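# Load the slotted block into the vise against jaw and stop

## Task

Pick up the block that sits on the infeed plate and place it in the vise so it lies flat on the two low parallel bars between the jaws, with its milled slot pointing downward. Its long side must be pressed against the fixed jaw (the jaw not mounted on the air cylinder's rod), and one of its ends must be pressed against the work stop (the short rod between the jaws). The V-block may be used as a place to set the block down and take a new grip. Afterwards open the gripper and withdraw, so that both arms finish hovering in free space without contact with anything.

## Robot and tools

ROBOT. Two six-joint FANUC CRX-5iA style arms, left_arm and right_arm, each carrying a Robotiq 2F-140 two-finger gripper. Their base roots in the scene frame are left_arm at (+0.064, +0.318, 0) m and right_arm at (-0.058, -0.395, 0) m, each turned slightly about z. Joint ranges are waist and wrist roll about ±3.5 to ±3.9 rad, shoulder ±3.14, elbow -1.187 to 4.328, forearm roll ±3.316, wrist pitch ±3.14; an elbow never goes fully straight.

FRAMES. All poses use one scene frame: origin on the tabletop midway between the arms, +z up, +x outward across the table, +y toward left_arm. The names left and right are just arm labels, not image sides. Gripper frame: fingers extend along its +z, and they open and close along its y. end_effector_position is the spot between the pads when closed; closed fingertips stick out about 33 mm past it, fully open ones about 9 mm. While closing, the tips travel roughly 24 mm farther from the wrist, so leave that much space above a surface. Reported hand positions can be somewhat wrong, more so at long reach.

ROW FORMAT. Every command row has exactly 20 numbers, both arms always included: left x, y, z, qw, qx, qy, qz, gripper position, force_limit, speed, then the same ten for right. x, y, z are an absolute target in metres and qw..qz an absolute orientation quaternion (w first), both in the scene frame. The three gripper numbers are each in [-1, 1]. position: +1 fully open (140 mm), about -0.8 pads touching, -1 closes until blocked. force_limit: about 14 N at -1, 60 N at 0, 107 N at +1. speed: pad gap changes about 30 mm/s at -1, 140 at 0, 250 at +1. A 0 in these slots is a real command, so repeat the previous gripper numbers to leave a gripper alone. To keep an arm still, resend its last reported pose unchanged; to hold an orientation, resend the same target quaternion rather than a drifted reported one. A target more than 0.6 m from the arm's last reported position along any gripper axis gets the call refused.

GRIPPING. Close with position -1 and confirm object_status is 2. Codes: 0 moving, 1 stopped by something during opening, 2 stopped by something during closing, 3 reached the requested position or pads met (thin items may still be held). Stopped fingers stay put until position changes by at least 0.01 or the object slips. To squeeze harder while status is 2, raise force_limit and switch position between -1 and -0.98. position_measured is in counts: 3 fully open, 230 pads together.

TOOLS.
execute_actions: actions is a list with zero or one entry. Empty list: just report the state. An entry with rows (1 to 15 rows) and steps (up to 15, default 15) runs one step per 1/30 s; missing rows repeat the last one. An entry with only steps (up to 300) is a wait counted from the previous result, so your thinking time is included. Optional pictures boolean. Each step the commanded pose is clipped to within 70 mm and 16 degrees of the measured one; after the final step an arm only goes on to its last clipped pose, so check the result and send the remainder. A Hand target line shows where each arm is being driven.
move: target is one 20-number row as above (absolute poses); speed in m/s, 0.002 to 0.5, default 0.25, turning up to twice that in rad/s. Both grippers follow straight paths ending together, 0.5 to 10 s long; gripper numbers are sent at the start. Paths ignore obstacles and the other arm, and the hand may lag, wander, or overshoot the speed, especially near full stretch. The result adds a move: line giving the ending (done, off_target, moving, held, fault), any limits (paced means the pose was clipped, held means a check blocked steps), and each gripper's remaining distance.
wait: seconds from 0 to 10; nothing new is sent.
zoom_image: camera (cam_head_left, cam_head_right, cam_left_wrist, cam_right_wrist) and region [x0, y0, x1, y1] in pixels, at most 504 by 504, origin top-left; all images are 672x504.
read_manual: section "licences" only; no motion.
finished_scene: pass the number of the current scene; it ends and grades it irreversibly.

RESULTS. The state line lists each gripper's pose as left_arm: ... | right_arm: .... A pose unreachable line means the clearance check altered or blocked that arm's command; HELD marks steps where your row was not fully sent. Camera calibration (intrinsics and world-to-camera transforms) is supplied but may be off by a few degrees and millimetres.

AVOID. The arms are stiff: commanding even slightly past a firm contact, or touching fast, presses hard. Torque at a joint's load limit (144 N m for waist, shoulder, elbow; 36 N m for the three wrist joints, held weight included) or 150 N of outside force halts that arm for 10 s and skips the rest of the call. Do not let the arms collide or push on each other. Holding loads heats motors; a MOTOR HOT warning precedes a braking over-temperature stop. Do not drop the part, let it slip, slam it, or knock anything off the table. Occasional brief tugs on a held part or pushes on loose objects can happen, so grip firmly and verify.

Each tool is called as name(argument=value, ...) on one line, values as JSON.

## Session

execute_actions(actions=[])

zoom_image(camera="cam_head_left", region=[170,130,520,400])

Scene clock: 0.00 s of 6600.00 s.
left_arm: end_effector_position=(+0.6474, -0.2355, +0.3558) position_measured=3 object_status=3 end_effector_quat_wxyz=(+0.404, -0.215, +0.701, -0.547) | right_arm: end_effector_position=(+0.0960, -0.6652, +0.2496) position_measured=3 object_status=3 end_effector_quat_wxyz=(-0.026, -0.453, +0.891, +0.003)
Joint positions: left_arm=[-0.768  0.137 -0.074 -1.943 -0.347  1.651] | right_arm=[-0.413 -0.354 -0.282  0.042 -1.673 -0.057]
Joint velocities: left_arm=[-0.     0.001  0.    -0.     0.002 -0.   ] | right_arm=[-0.     0.    -0.001  0.    -0.     0.   ]
Hand target (left_arm): +0.647, -0.236, +0.356; +0.404, -0.215, +0.701, -0.547
Hand target (right_arm): +0.096, -0.665, +0.250; -0.026, -0.453, +0.891, +0.003

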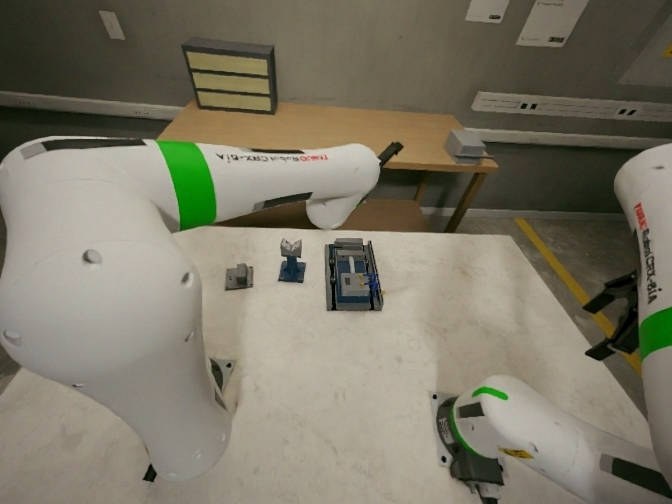

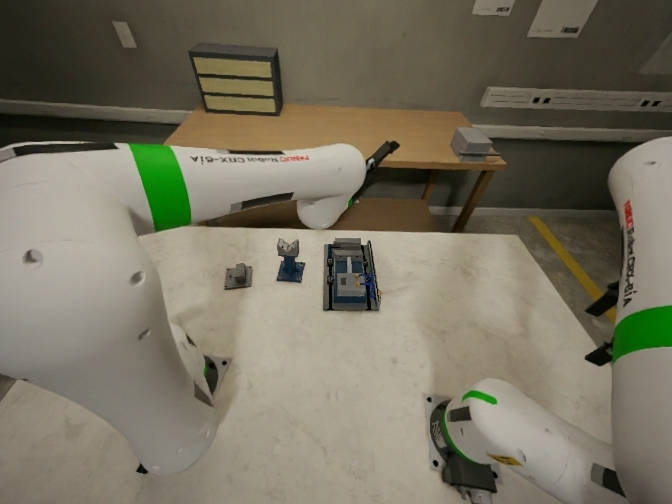

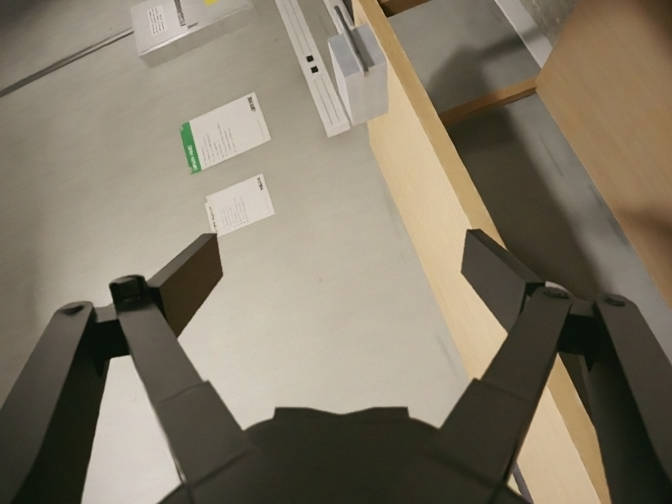

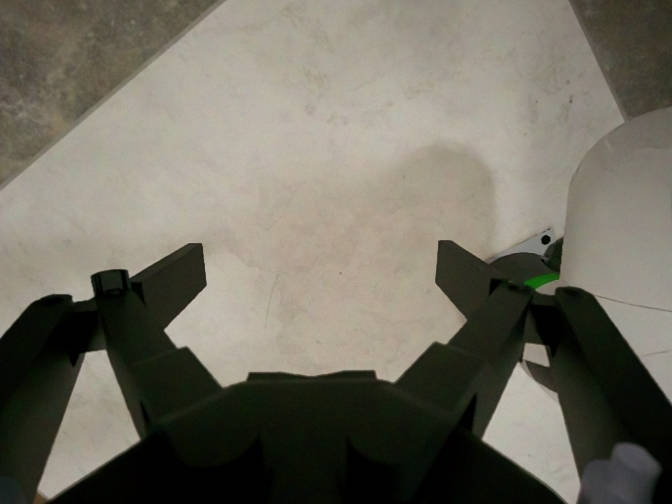

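Region (170, 130, 520, 400) of cam_head_left's 672x504 image, scaled by 1.440, with more detail than that image has; it fills the top 389 rows of this view, and the rest is white.

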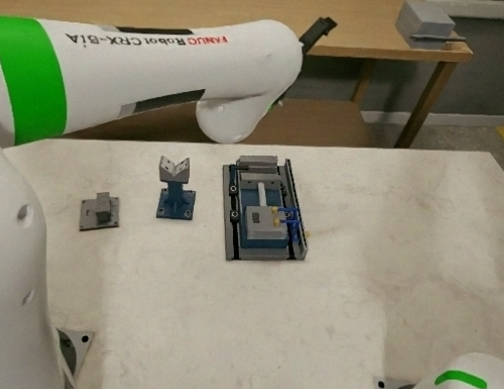

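move(target=[0.38,0.2,0.22,0,1,0,0,1,0,0,0.096,-0.6652,0.2496,-0.026,-0.453,0.891,0.003,1,0,0], speed=0.3)

Scene clock: 9.23 s of 6600.00 s.
left_arm: end_effector_position=(+0.3807, +0.2002, +0.2201) position_measured=3 object_status=3 end_effector_quat_wxyz=(-0.001, +1.000, +0.003, +0.002) | right_arm: end_effector_position=(+0.0960, -0.6652, +0.2496) position_measured=3 object_status=3 end_effector_quat_wxyz=(-0.026, -0.453, +0.891, +0.003)
Joint positions: left_arm=[ 0.23  -0.295 -0.296 -0.001 -1.566  1.539] | right_arm=[-0.413 -0.353 -0.282  0.042 -1.673 -0.057]
Joint velocities: left_arm=[ 0.001 -0.    -0.     0.     0.    -0.001] | right_arm=[ 0.     0.001 -0.     0.001  0.001  0.   ]
Hand target (left_arm): +0.381, +0.200, +0.220; -0.001, +1.000, +0.003, +0.002
Hand target (right_arm): +0.096, -0.665, +0.250; -0.026, -0.453, +0.891, +0.003
Off the commanded pose (left_arm): 0.001 m, 0 deg.
Off the commanded pose (right_arm): 0.000 m, 0 deg.
After step 90, 1.27 s passed at rest.
move: done
camera_calibration (this result's frames):
cam_left_wrist: T_world_to_cam=[[-0.0217651, -0.999699, -0.0113621, 0.215214], [-0.92978, 0.016063, 0.367765, 0.273389], [-0.367472, 0.0185687, -0.929849, 0.528186], [0, 0, 0, 1]] pos_world=[0.452969, 0.20095, 0.393036]
cam_right_wrist: T_world_to_cam=[[-0.804143, 0.592129, 0.0523123, 0.45239], [0.585815, 0.774472, 0.238777, 0.405214], [0.100872, 0.222656, -0.969664, 0.571732], [0, 0, 0, 1]] pos_world=[0.0687343, -0.709, 0.433967]

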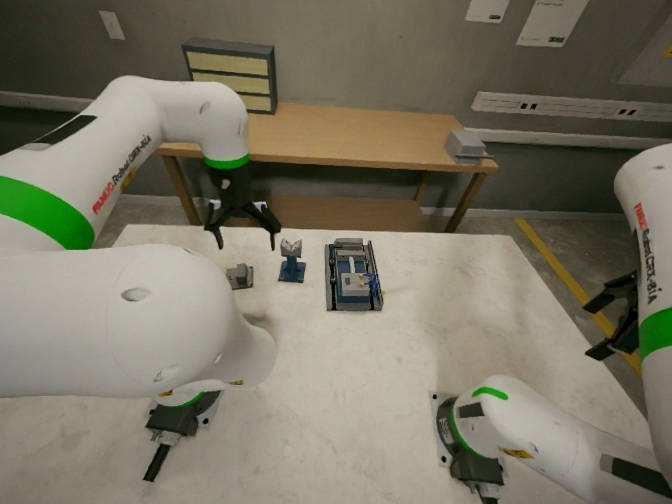

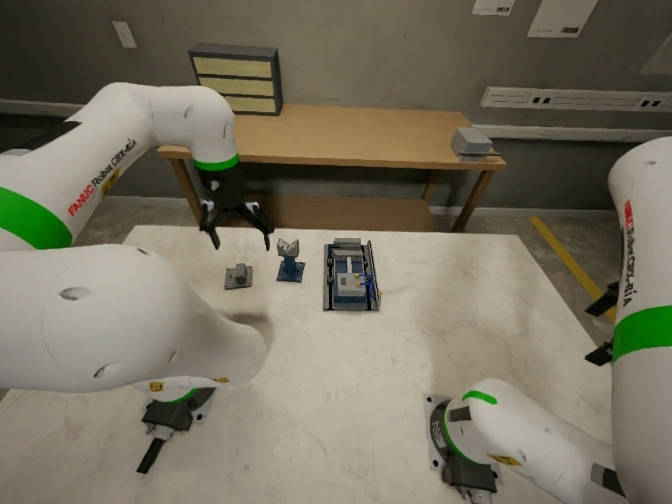

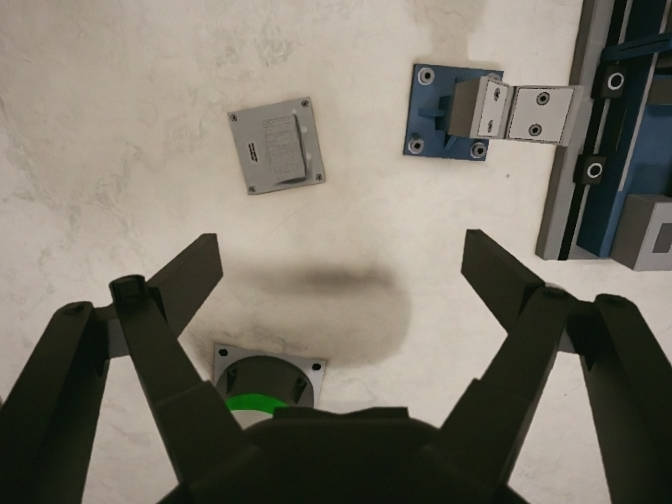

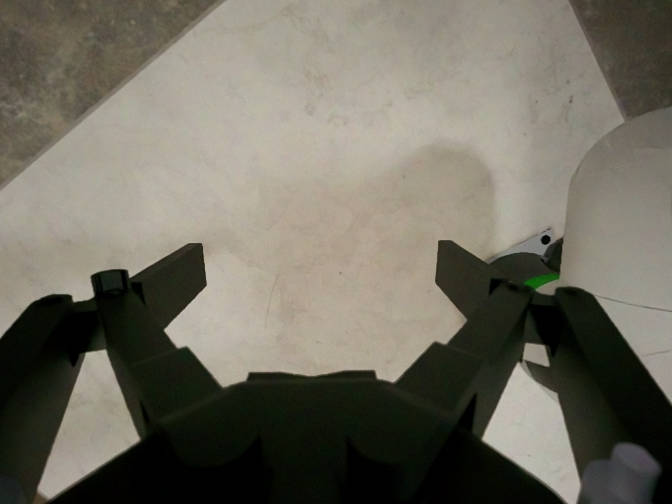

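zoom_image(camera="cam_left_wrist", region=[210,80,350,210])

zoom_image(camera="cam_head_right", region=[215,225,395,320])

move(target=[0.5,-0.12,0.22,0,1,0,0,1,0,0,0.096,-0.6652,0.2496,-0.026,-0.453,0.891,0.003,1,0,0])

Region (210, 80, 350, 210) of cam_left_wrist's 672x504 image, scaled by 3.600, with more detail than that image has; it fills the top 468 rows of this view, and the rest is white.

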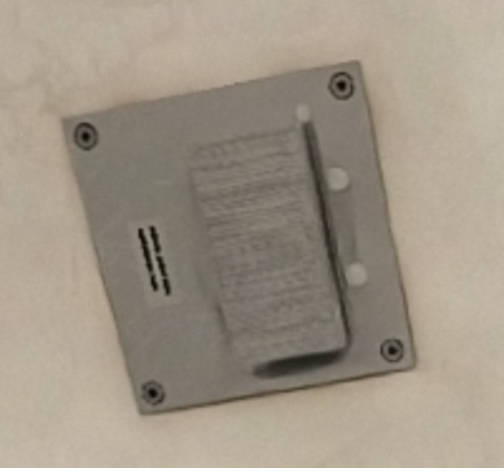

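Region (215, 225, 395, 320) of cam_head_right's 672x504 image, scaled by 2.800, with more detail than that image has; it fills the top 266 rows of this view, and the rest is white.

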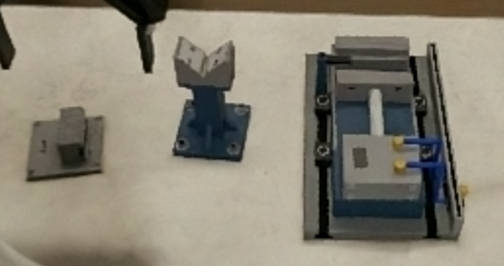

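Scene clock: 14.37 s of 6600.00 s.
left_arm: end_effector_position=(+0.5004, -0.1200, +0.2206) position_measured=3 object_status=3 end_effector_quat_wxyz=(+0.000, +1.000, +0.000, +0.000) | right_arm: end_effector_position=(+0.0960, -0.6652, +0.2496) position_measured=3 object_status=3 end_effector_quat_wxyz=(-0.026, -0.453, +0.891, +0.003)
Joint positions: left_arm=[-0.383  0.44   0.489  0.    -1.619  2.146] | right_arm=[-0.413 -0.353 -0.282  0.042 -1.673 -0.057]
Joint velocities: left_arm=[ 0.     0.001  0.    -0.     0.     0.   ] | right_arm=[-0.    -0.     0.001 -0.    -0.    -0.   ]
Hand target (left_arm): +0.500, -0.120, +0.221; +0.000, +1.000, +0.000, +0.000
Hand target (right_arm): +0.096, -0.665, +0.250; -0.026, -0.453, +0.891, +0.003
Off the commanded pose (left_arm): 0.001 m, 0 deg.
Off the commanded pose (right_arm): 0.000 m, 0 deg.
After step 90, 0.27 s passed at rest.
move: done
camera_calibration (this result's frames):
cam_left_wrist: T_world_to_cam=[[-0.0270828, -0.999593, -0.00901391, -0.100107], [-0.928564, 0.0218171, 0.370531, 0.389094], [-0.370183, 0.018405, -0.928776, 0.579602], [0, 0, 0, 1]] pos_world=[0.573147, -0.119222, 0.393247]
cam_right_wrist: T_world_to_cam=[[-0.804143, 0.59213, 0.0523126, 0.45239], [0.585815, 0.774472, 0.238778, 0.405213], [0.100873, 0.222657, -0.969664, 0.571732], [0, 0, 0, 1]] pos_world=[0.068734, -0.709, 0.433966]

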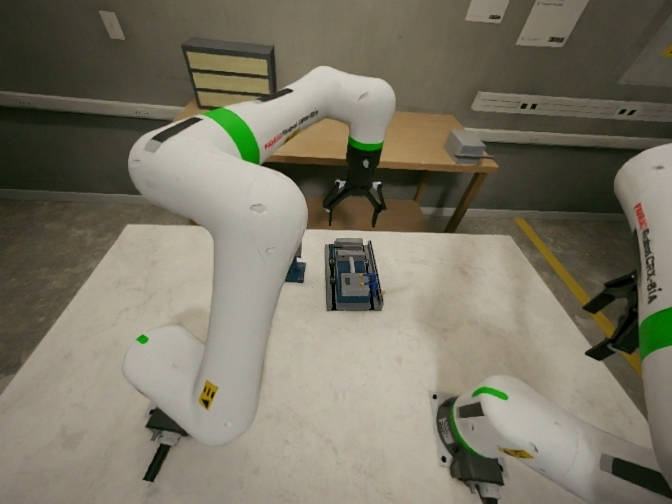

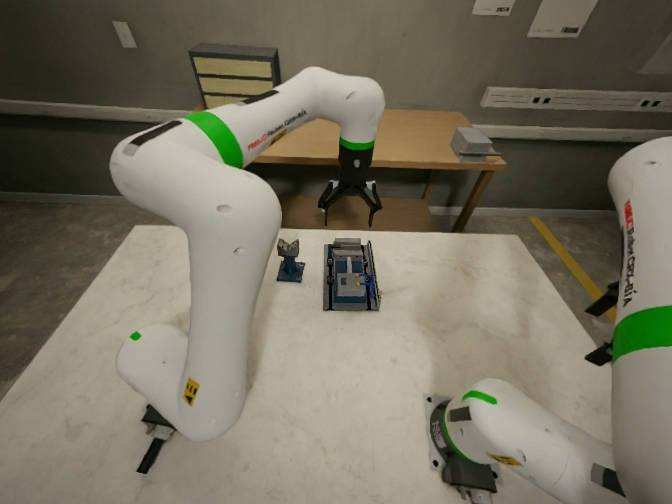

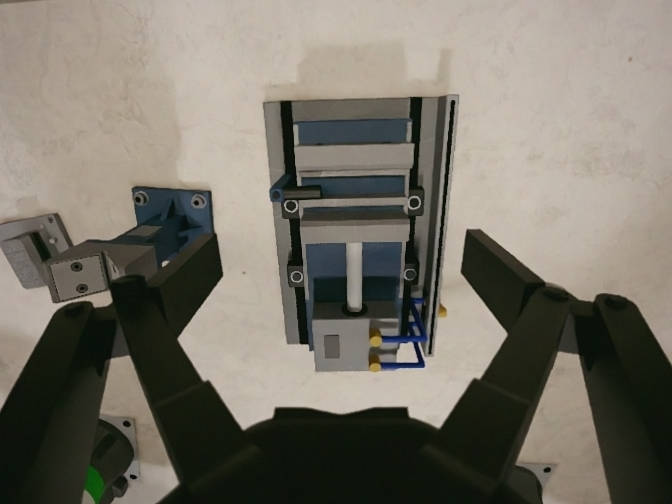

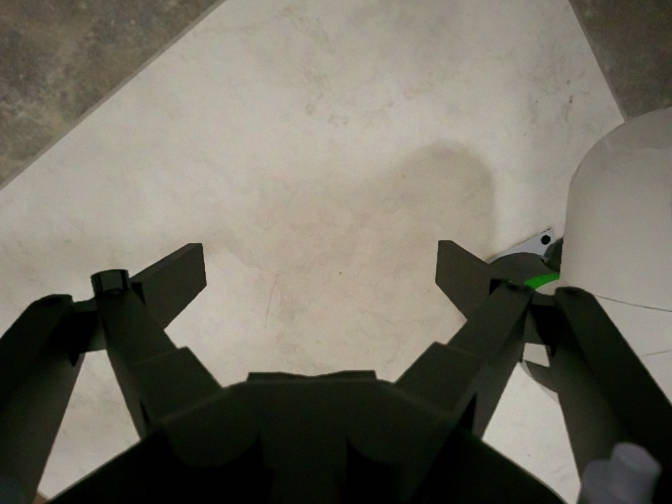

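zoom_image(camera="cam_left_wrist", region=[0,170,170,310])

zoom_image(camera="cam_left_wrist", region=[260,110,460,260])

Region (0, 170, 170, 310) of cam_left_wrist's 672x504 image, scaled by 2.965, with more detail than that image has; it fills the top 415 rows of this view, and the rest is white.

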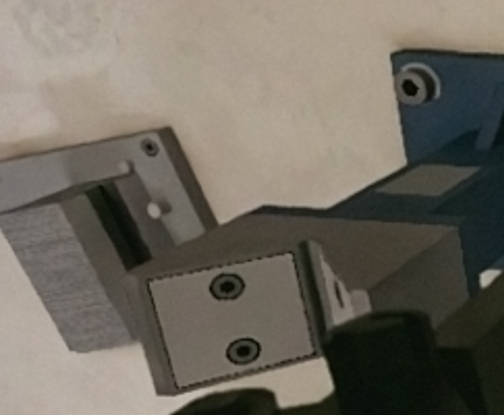

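Region (260, 110, 460, 260) of cam_left_wrist's 672x504 image, scaled by 2.520, with more detail than that image has; it fills the top 378 rows of this view, and the rest is white.

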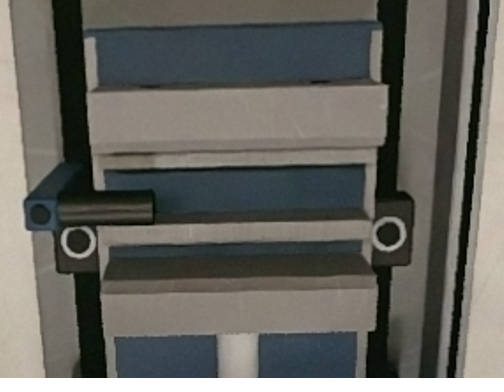

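move(target=[0.415,0.31,0.13,0.244,0.713,-0.587,0.296,0.5,0,0,0.096,-0.6652,0.2496,-0.026,-0.453,0.891,0.003,1,0,0], speed=0.3)

move(target=[0.42,0.28,0.06,0.244,0.713,-0.587,0.296,0.5,0,0,0.096,-0.6652,0.2496,-0.026,-0.453,0.891,0.003,1,0,0], speed=0.1)

Scene clock: 43.83 s of 6600.00 s.
left_arm: end_effector_position=(+0.4141, +0.3090, +0.1293) position_measured=66 object_status=3 end_effector_quat_wxyz=(+0.245, +0.714, -0.587, +0.294) | right_arm: end_effector_position=(+0.0960, -0.6652, +0.2496) position_measured=3 object_status=3 end_effector_quat_wxyz=(-0.026, -0.453, +0.891, +0.003)
Joint positions: left_arm=[ 1.154 -0.025 -0.689  0.531 -1.524 -0.965] | right_arm=[-0.413 -0.353 -0.282  0.042 -1.673 -0.057]
Joint velocities: left_arm=[ 0.001  0.001  0.001  0.    -0.002 -0.   ] | right_arm=[ 0. -0. -0. -0.  0. -0.]
Hand target (left_arm): +0.414, +0.309, +0.129; +0.245, +0.714, -0.587, +0.294
Hand target (right_arm): +0.096, -0.665, +0.250; -0.026, -0.453, +0.891, +0.003
Off the commanded pose (left_arm): 0.002 m, 0 deg.
Off the commanded pose (right_arm): 0.000 m, 0 deg.
After step 90, 23.40 s passed at rest.
move: done
camera_calibration (this result's frames):
cam_left_wrist: T_world_to_cam=[[-0.983589, -0.179164, -0.0212693, 0.46966], [-0.156443, 0.905643, -0.394128, -0.160496], [0.089876, -0.384333, -0.918809, 0.387643], [0, 0, 0, 1]] pos_world=[0.402004, 0.378482, 0.302903]
cam_right_wrist: T_world_to_cam=[[-0.804143, 0.592129, 0.0523123, 0.45239], [0.585814, 0.774472, 0.238778, 0.405213], [0.100873, 0.222657, -0.969664, 0.571732], [0, 0, 0, 1]] pos_world=[0.0687341, -0.709, 0.433966]

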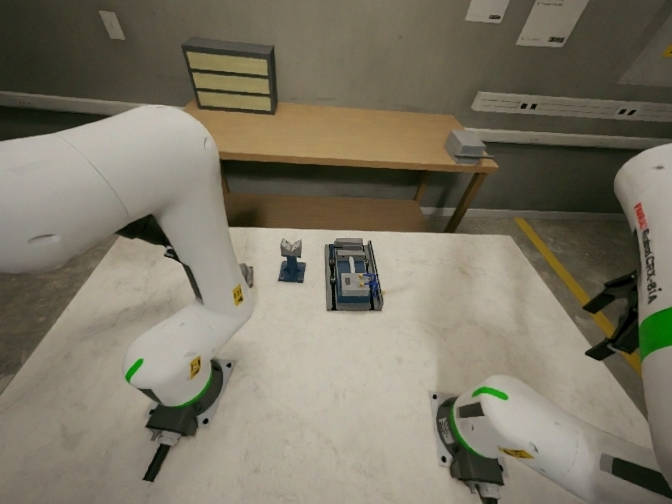

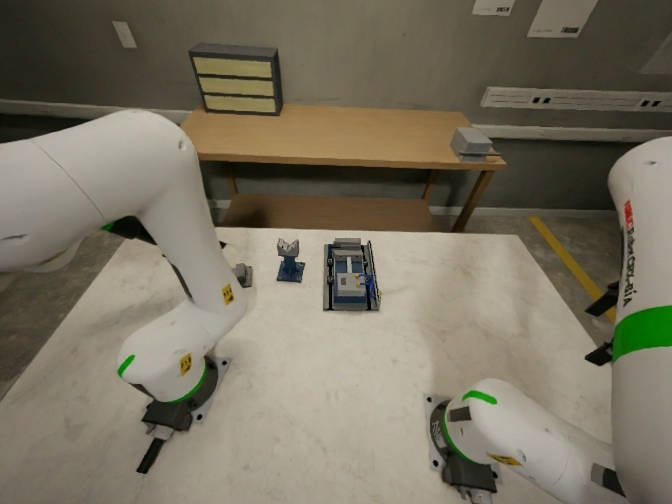

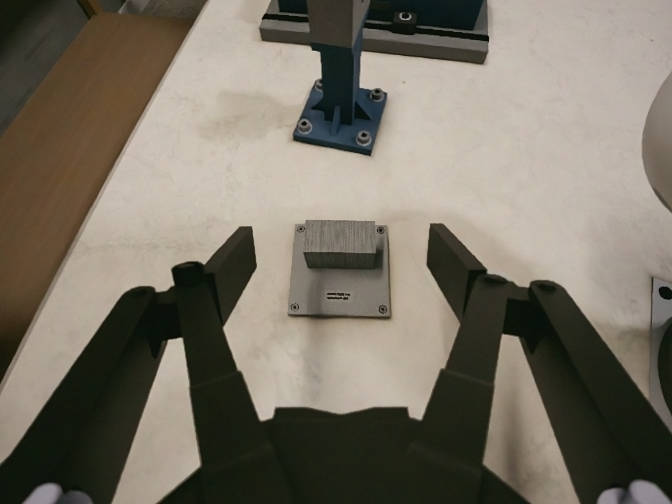

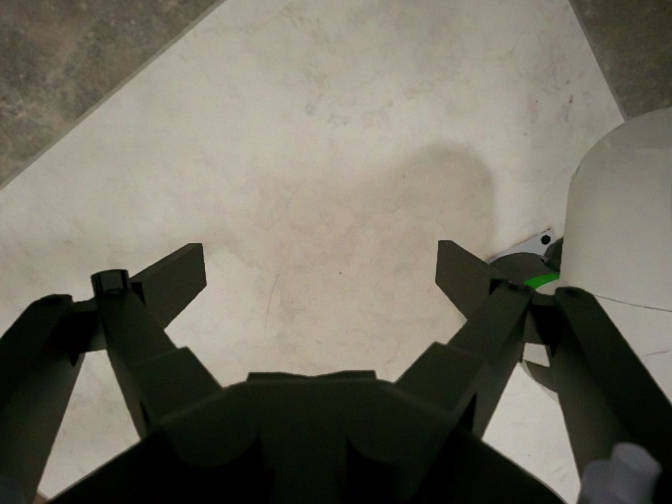

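Scene clock: 44.90 s of 6600.00 s.
left_arm: end_effector_position=(+0.4198, +0.2800, +0.0601) position_measured=66 object_status=3 end_effector_quat_wxyz=(+0.244, +0.713, -0.587, +0.296) | right_arm: end_effector_position=(+0.0960, -0.6652, +0.2496) position_measured=3 object_status=3 end_effector_quat_wxyz=(-0.026, -0.453, +0.891, +0.003)
Joint positions: left_arm=[ 1.085  0.058 -0.814  0.593 -1.321 -1.038] | right_arm=[-0.413 -0.353 -0.282  0.042 -1.673 -0.057]
Joint velocities: left_arm=[-0.     0.001 -0.     0.    -0.001  0.   ] | right_arm=[ 0.  0.  0.  0. -0.  0.]
Hand target (left_arm): +0.420, +0.280, +0.060; +0.244, +0.713, -0.587, +0.296
Hand target (right_arm): +0.096, -0.665, +0.250; -0.026, -0.453, +0.891, +0.003
Off the commanded pose (left_arm): 0.000 m, 0 deg.
Off the commanded pose (right_arm): 0.000 m, 0 deg.
move: done
camera_calibration (this result's frames):
cam_left_wrist: T_world_to_cam=[[-0.9834, -0.179595, -0.025865, 0.468917], [-0.15491, 0.90522, -0.395701, -0.161047], [0.0944795, -0.385126, -0.918015, 0.310678], [0, 0, 0, 1]] pos_world=[0.406833, 0.349648, 0.233609]
cam_right_wrist: T_world_to_cam=[[-0.804143, 0.59213, 0.0523126, 0.45239], [0.585815, 0.774472, 0.238778, 0.405213], [0.100873, 0.222657, -0.969664, 0.571732], [0, 0, 0, 1]] pos_world=[0.068734, -0.709, 0.433966]

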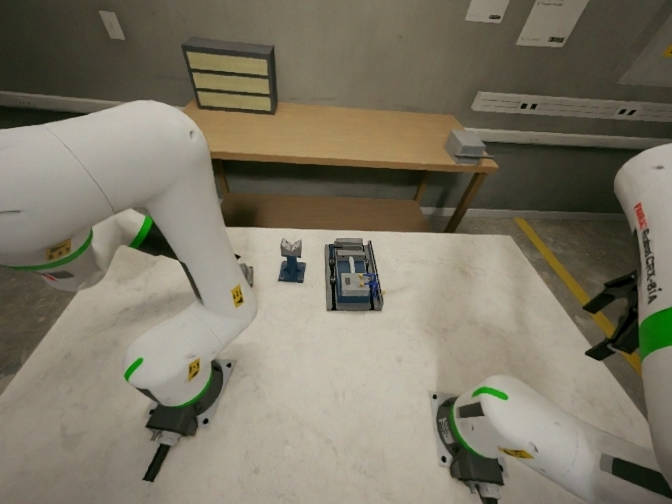

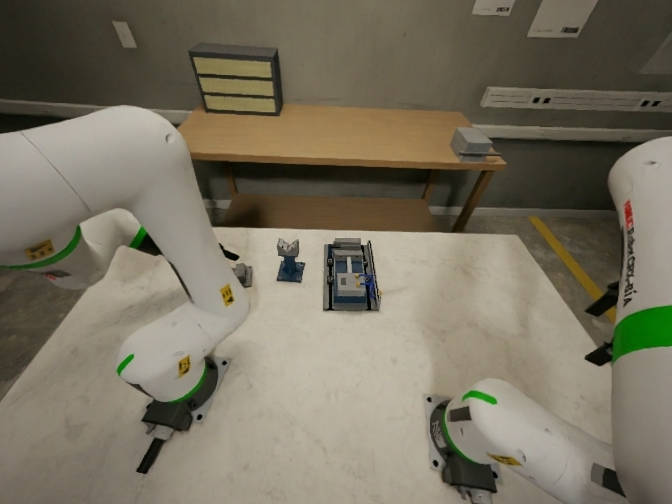

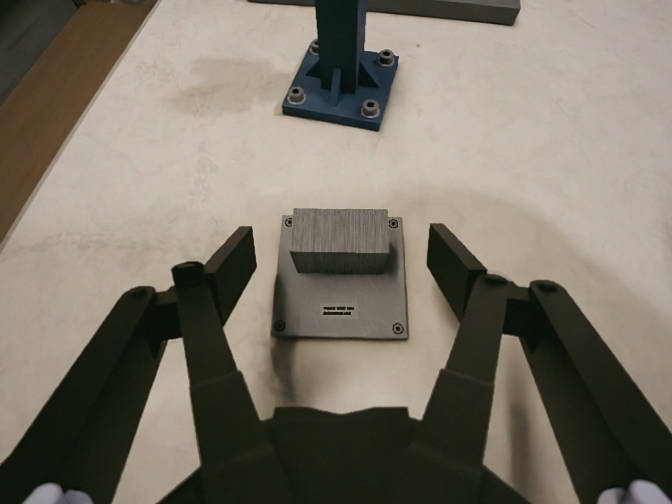

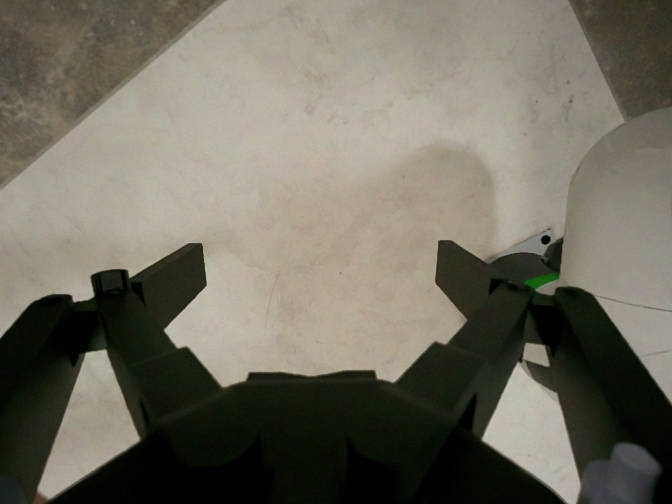

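move(target=[0.422,0.27,0.042,0.244,0.713,-0.587,0.296,0.3,0,0,0.096,-0.6652,0.2496,-0.026,-0.453,0.891,0.003,1,0,0], speed=0.05)

move(target=[0.422,0.27,0.042,0.244,0.713,-0.587,0.296,-1,0,-0.5,0.096,-0.6652,0.2496,-0.026,-0.453,0.891,0.003,1,0,0])

move(target=[0.42,0.28,0.2,0.244,0.713,-0.587,0.296,-1,0,-0.5,0.096,-0.6652,0.2496,-0.026,-0.453,0.891,0.003,1,0,0], speed=0.12)

Scene clock: 53.73 s of 6600.00 s.
left_arm: end_effector_position=(+0.4219, +0.2700, +0.0421) position_measured=91 object_status=3 end_effector_quat_wxyz=(+0.244, +0.713, -0.587, +0.296) | right_arm: end_effector_position=(+0.0960, -0.6652, +0.2496) position_measured=3 object_status=3 end_effector_quat_wxyz=(-0.026, -0.453, +0.891, +0.003)
Joint positions: left_arm=[ 1.057  0.087 -0.844  0.621 -1.263 -1.058] | right_arm=[-0.413 -0.353 -0.282  0.042 -1.673 -0.057]
Joint velocities: left_arm=[ 0. -0. -0.  0.  0. -0.] | right_arm=[-0.     0.001 -0.     0.    -0.001 -0.   ]
Hand target (left_arm): +0.422, +0.270, +0.042; +0.244, +0.713, -0.587, +0.296
Hand target (right_arm): +0.096, -0.665, +0.250; -0.026, -0.453, +0.891, +0.003
Off the commanded pose (left_arm): 0.000 m, 0 deg.
Off the commanded pose (right_arm): 0.000 m, 0 deg.
After step 90, 5.10 s passed at rest.
move: done
camera_calibration (this result's frames):
cam_left_wrist: T_world_to_cam=[[-0.98336, -0.179816, -0.0258574, 0.468812], [-0.15511, 0.905163, -0.395752, -0.158761], [0.0945677, -0.385156, -0.917993, 0.290001], [0, 0, 0, 1]] pos_world=[0.408961, 0.3397, 0.215511]
cam_right_wrist: T_world_to_cam=[[-0.804143, 0.59213, 0.0523125, 0.45239], [0.585815, 0.774472, 0.238778, 0.405213], [0.100873, 0.222657, -0.969664, 0.571732], [0, 0, 0, 1]] pos_world=[0.068734, -0.709, 0.433966]

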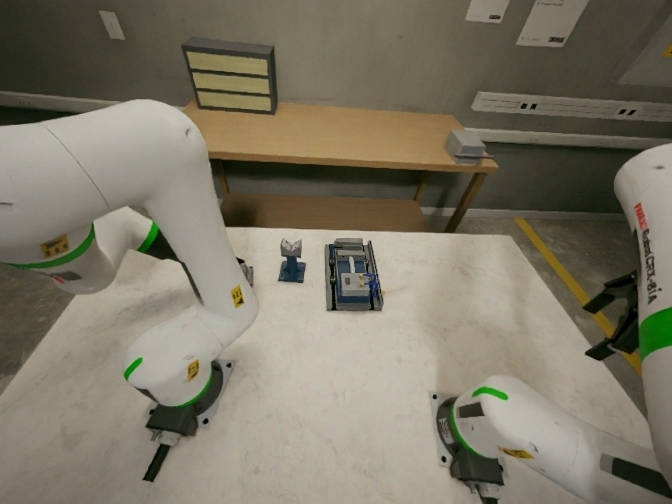

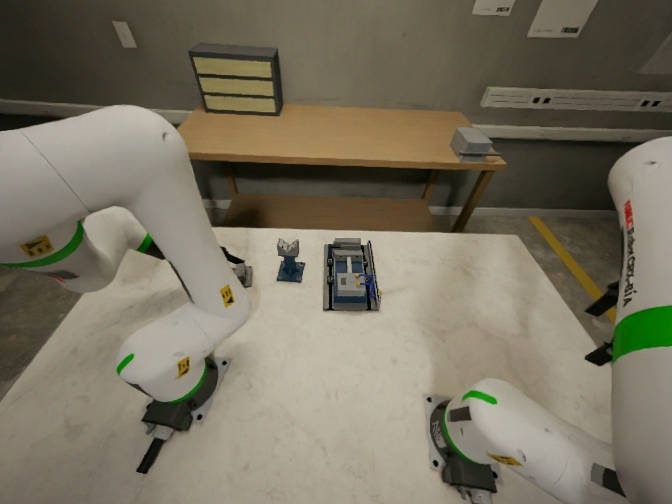

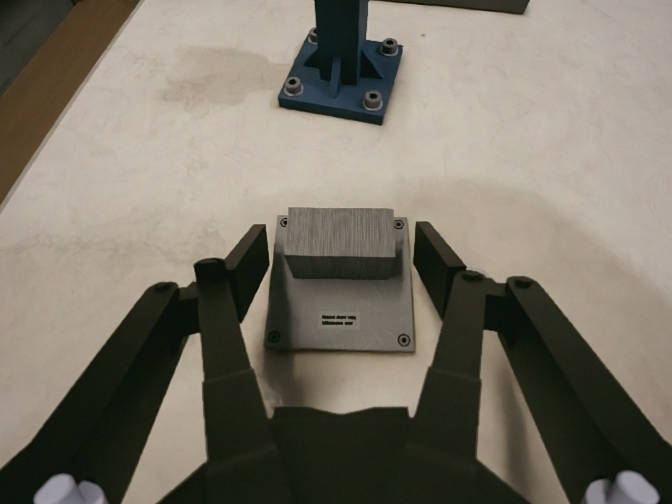

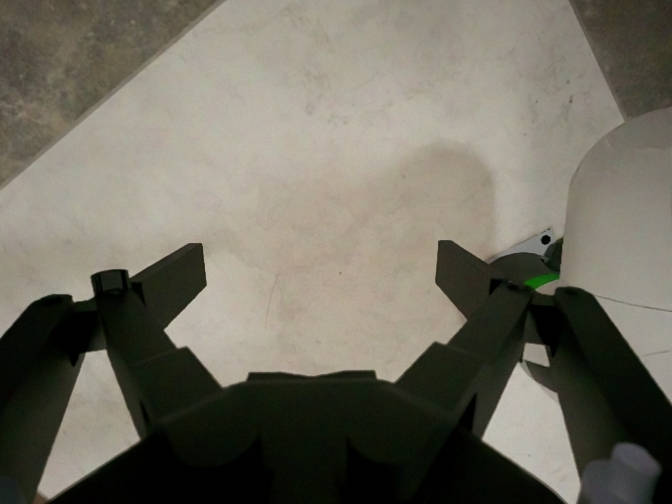

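Scene clock: 54.43 s of 6600.00 s.
left_arm: end_effector_position=(+0.4220, +0.2700, +0.0420) position_measured=143 object_status=2 end_effector_quat_wxyz=(+0.244, +0.713, -0.587, +0.296) | right_arm: end_effector_position=(+0.0960, -0.6652, +0.2496) position_measured=3 object_status=3 end_effector_quat_wxyz=(-0.026, -0.453, +0.891, +0.003)
Joint positions: left_arm=[ 1.057  0.087 -0.844  0.621 -1.263 -1.058] | right_arm=[-0.413 -0.353 -0.282  0.042 -1.673 -0.057]
Joint velocities: left_arm=[-0.    -0.    -0.001 -0.     0.     0.   ] | right_arm=[ 0.     0.001 -0.001  0.001  0.    -0.   ]
Hand target (left_arm): +0.422, +0.270, +0.042; +0.244, +0.713, -0.587, +0.296
Hand target (right_arm): +0.096, -0.665, +0.250; -0.026, -0.453, +0.891, +0.003
Off the commanded pose (left_arm): 0.000 m, 0 deg.
Off the commanded pose (right_arm): 0.000 m, 0 deg.
move: done
camera_calibration (this result's frames):
cam_left_wrist: T_world_to_cam=[[-0.983341, -0.179919, -0.0258785, 0.468903], [-0.155186, 0.905105, -0.395856, -0.158689], [0.0946446, -0.385245, -0.917948, 0.289953], [0, 0, 0, 1]] pos_world=[0.409023, 0.339698, 0.215478]
cam_right_wrist: T_world_to_cam=[[-0.804143, 0.59213, 0.0523123, 0.45239], [0.585815, 0.774472, 0.238778, 0.405213], [0.100873, 0.222657, -0.969664, 0.571732], [0, 0, 0, 1]] pos_world=[0.068734, -0.709, 0.433967]

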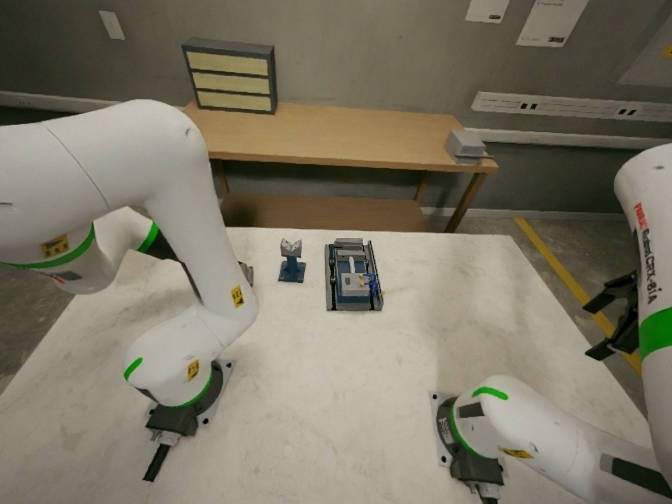

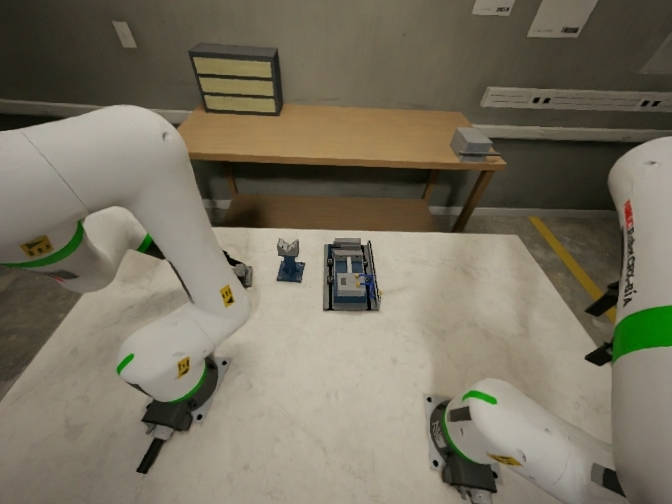

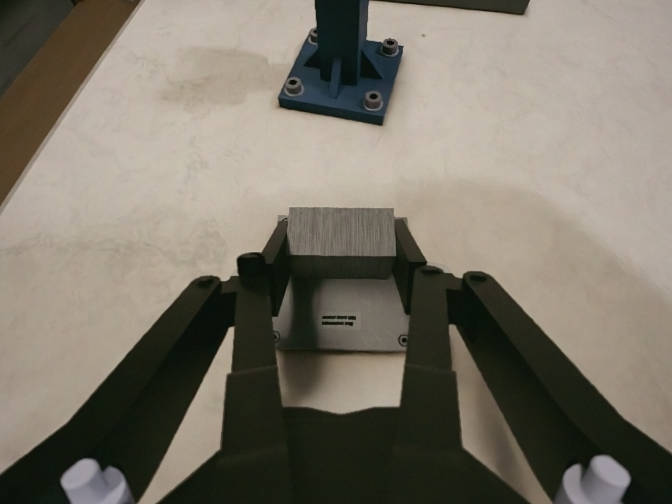

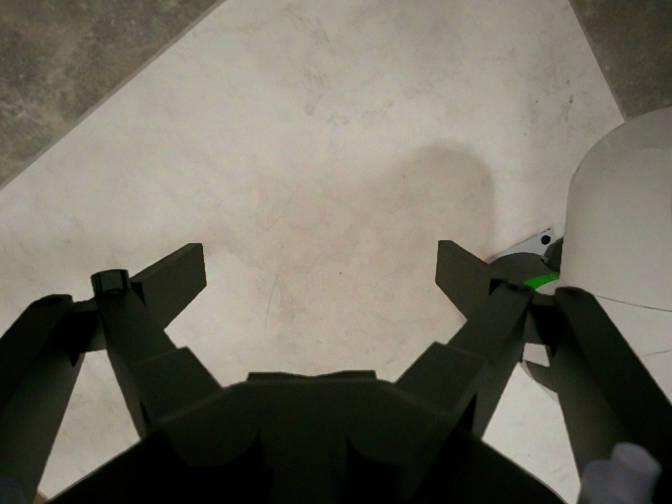

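Scene clock: 56.10 s of 6600.00 s.
left_arm: end_effector_position=(+0.4204, +0.2802, +0.1997) position_measured=143 object_status=2 end_effector_quat_wxyz=(+0.244, +0.713, -0.587, +0.296) | right_arm: end_effector_position=(+0.0960, -0.6652, +0.2496) position_measured=3 object_status=3 end_effector_quat_wxyz=(-0.026, -0.453, +0.891, +0.003)
Joint positions: left_arm=[ 1.089 -0.138 -0.628  0.573 -1.644 -0.829] | right_arm=[-0.413 -0.353 -0.282  0.042 -1.673 -0.057]
Joint velocities: left_arm=[ 0.    -0.     0.     0.     0.002  0.   ] | right_arm=[-0.    -0.    -0.002 -0.    -0.001  0.   ]
Hand target (left_arm): +0.420, +0.280, +0.200; +0.244, +0.713, -0.587, +0.296
Hand target (right_arm): +0.096, -0.665, +0.250; -0.026, -0.453, +0.891, +0.003
Off the commanded pose (left_arm): 0.001 m, 0 deg.
Off the commanded pose (right_arm): 0.000 m, 0 deg.
move: done
camera_calibration (this result's frames):
cam_left_wrist: T_world_to_cam=[[-0.983202, -0.180673, -0.0259132, 0.47342], [-0.155862, 0.904963, -0.395915, -0.105448], [0.0949817, -0.385225, -0.917922, 0.438585], [0, 0, 0, 1]] pos_world=[0.407374, 0.349915, 0.373106]
cam_right_wrist: T_world_to_cam=[[-0.804143, 0.59213, 0.0523126, 0.45239], [0.585815, 0.774472, 0.238778, 0.405213], [0.100873, 0.222657, -0.969664, 0.571732], [0, 0, 0, 1]] pos_world=[0.068734, -0.709, 0.433966]

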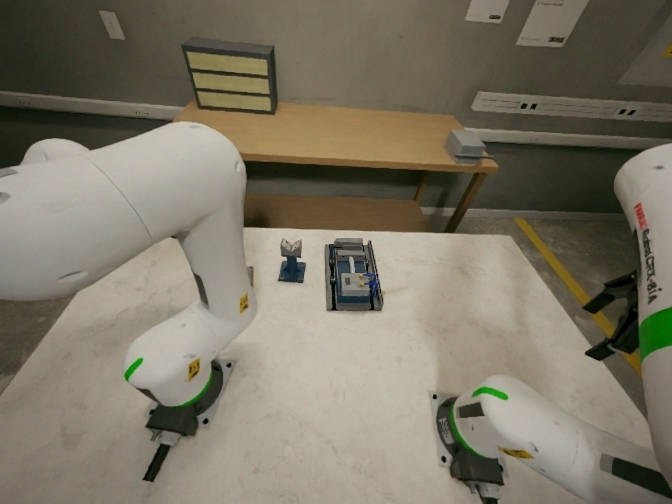

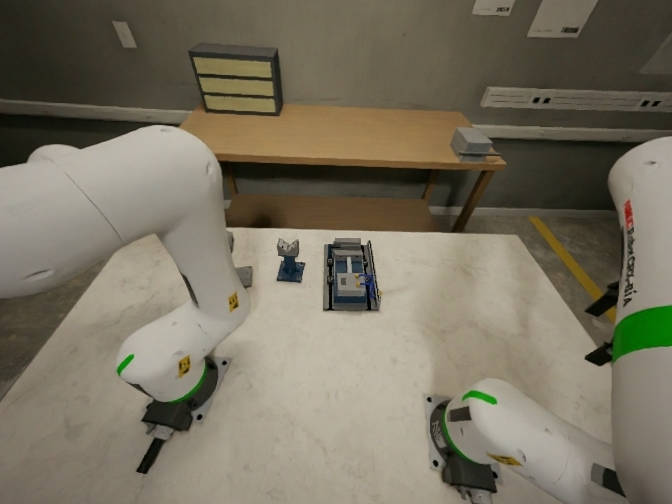

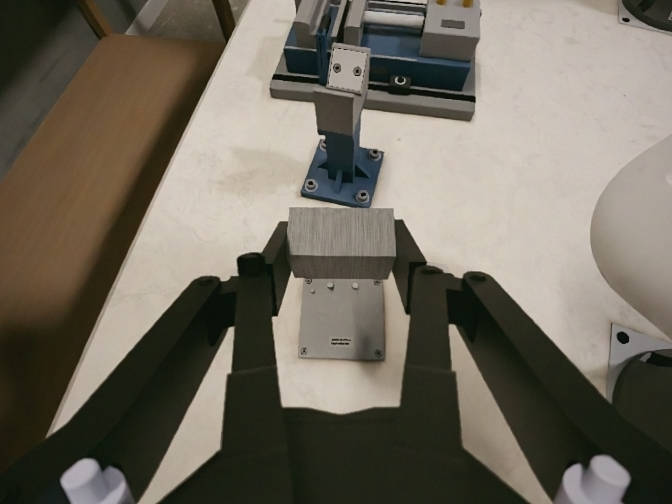

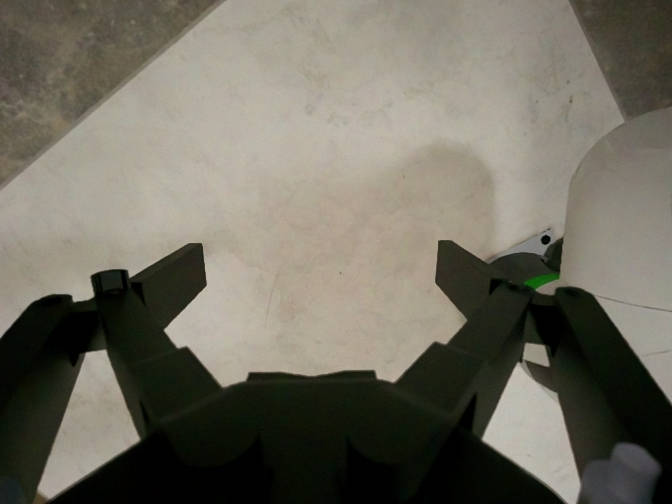

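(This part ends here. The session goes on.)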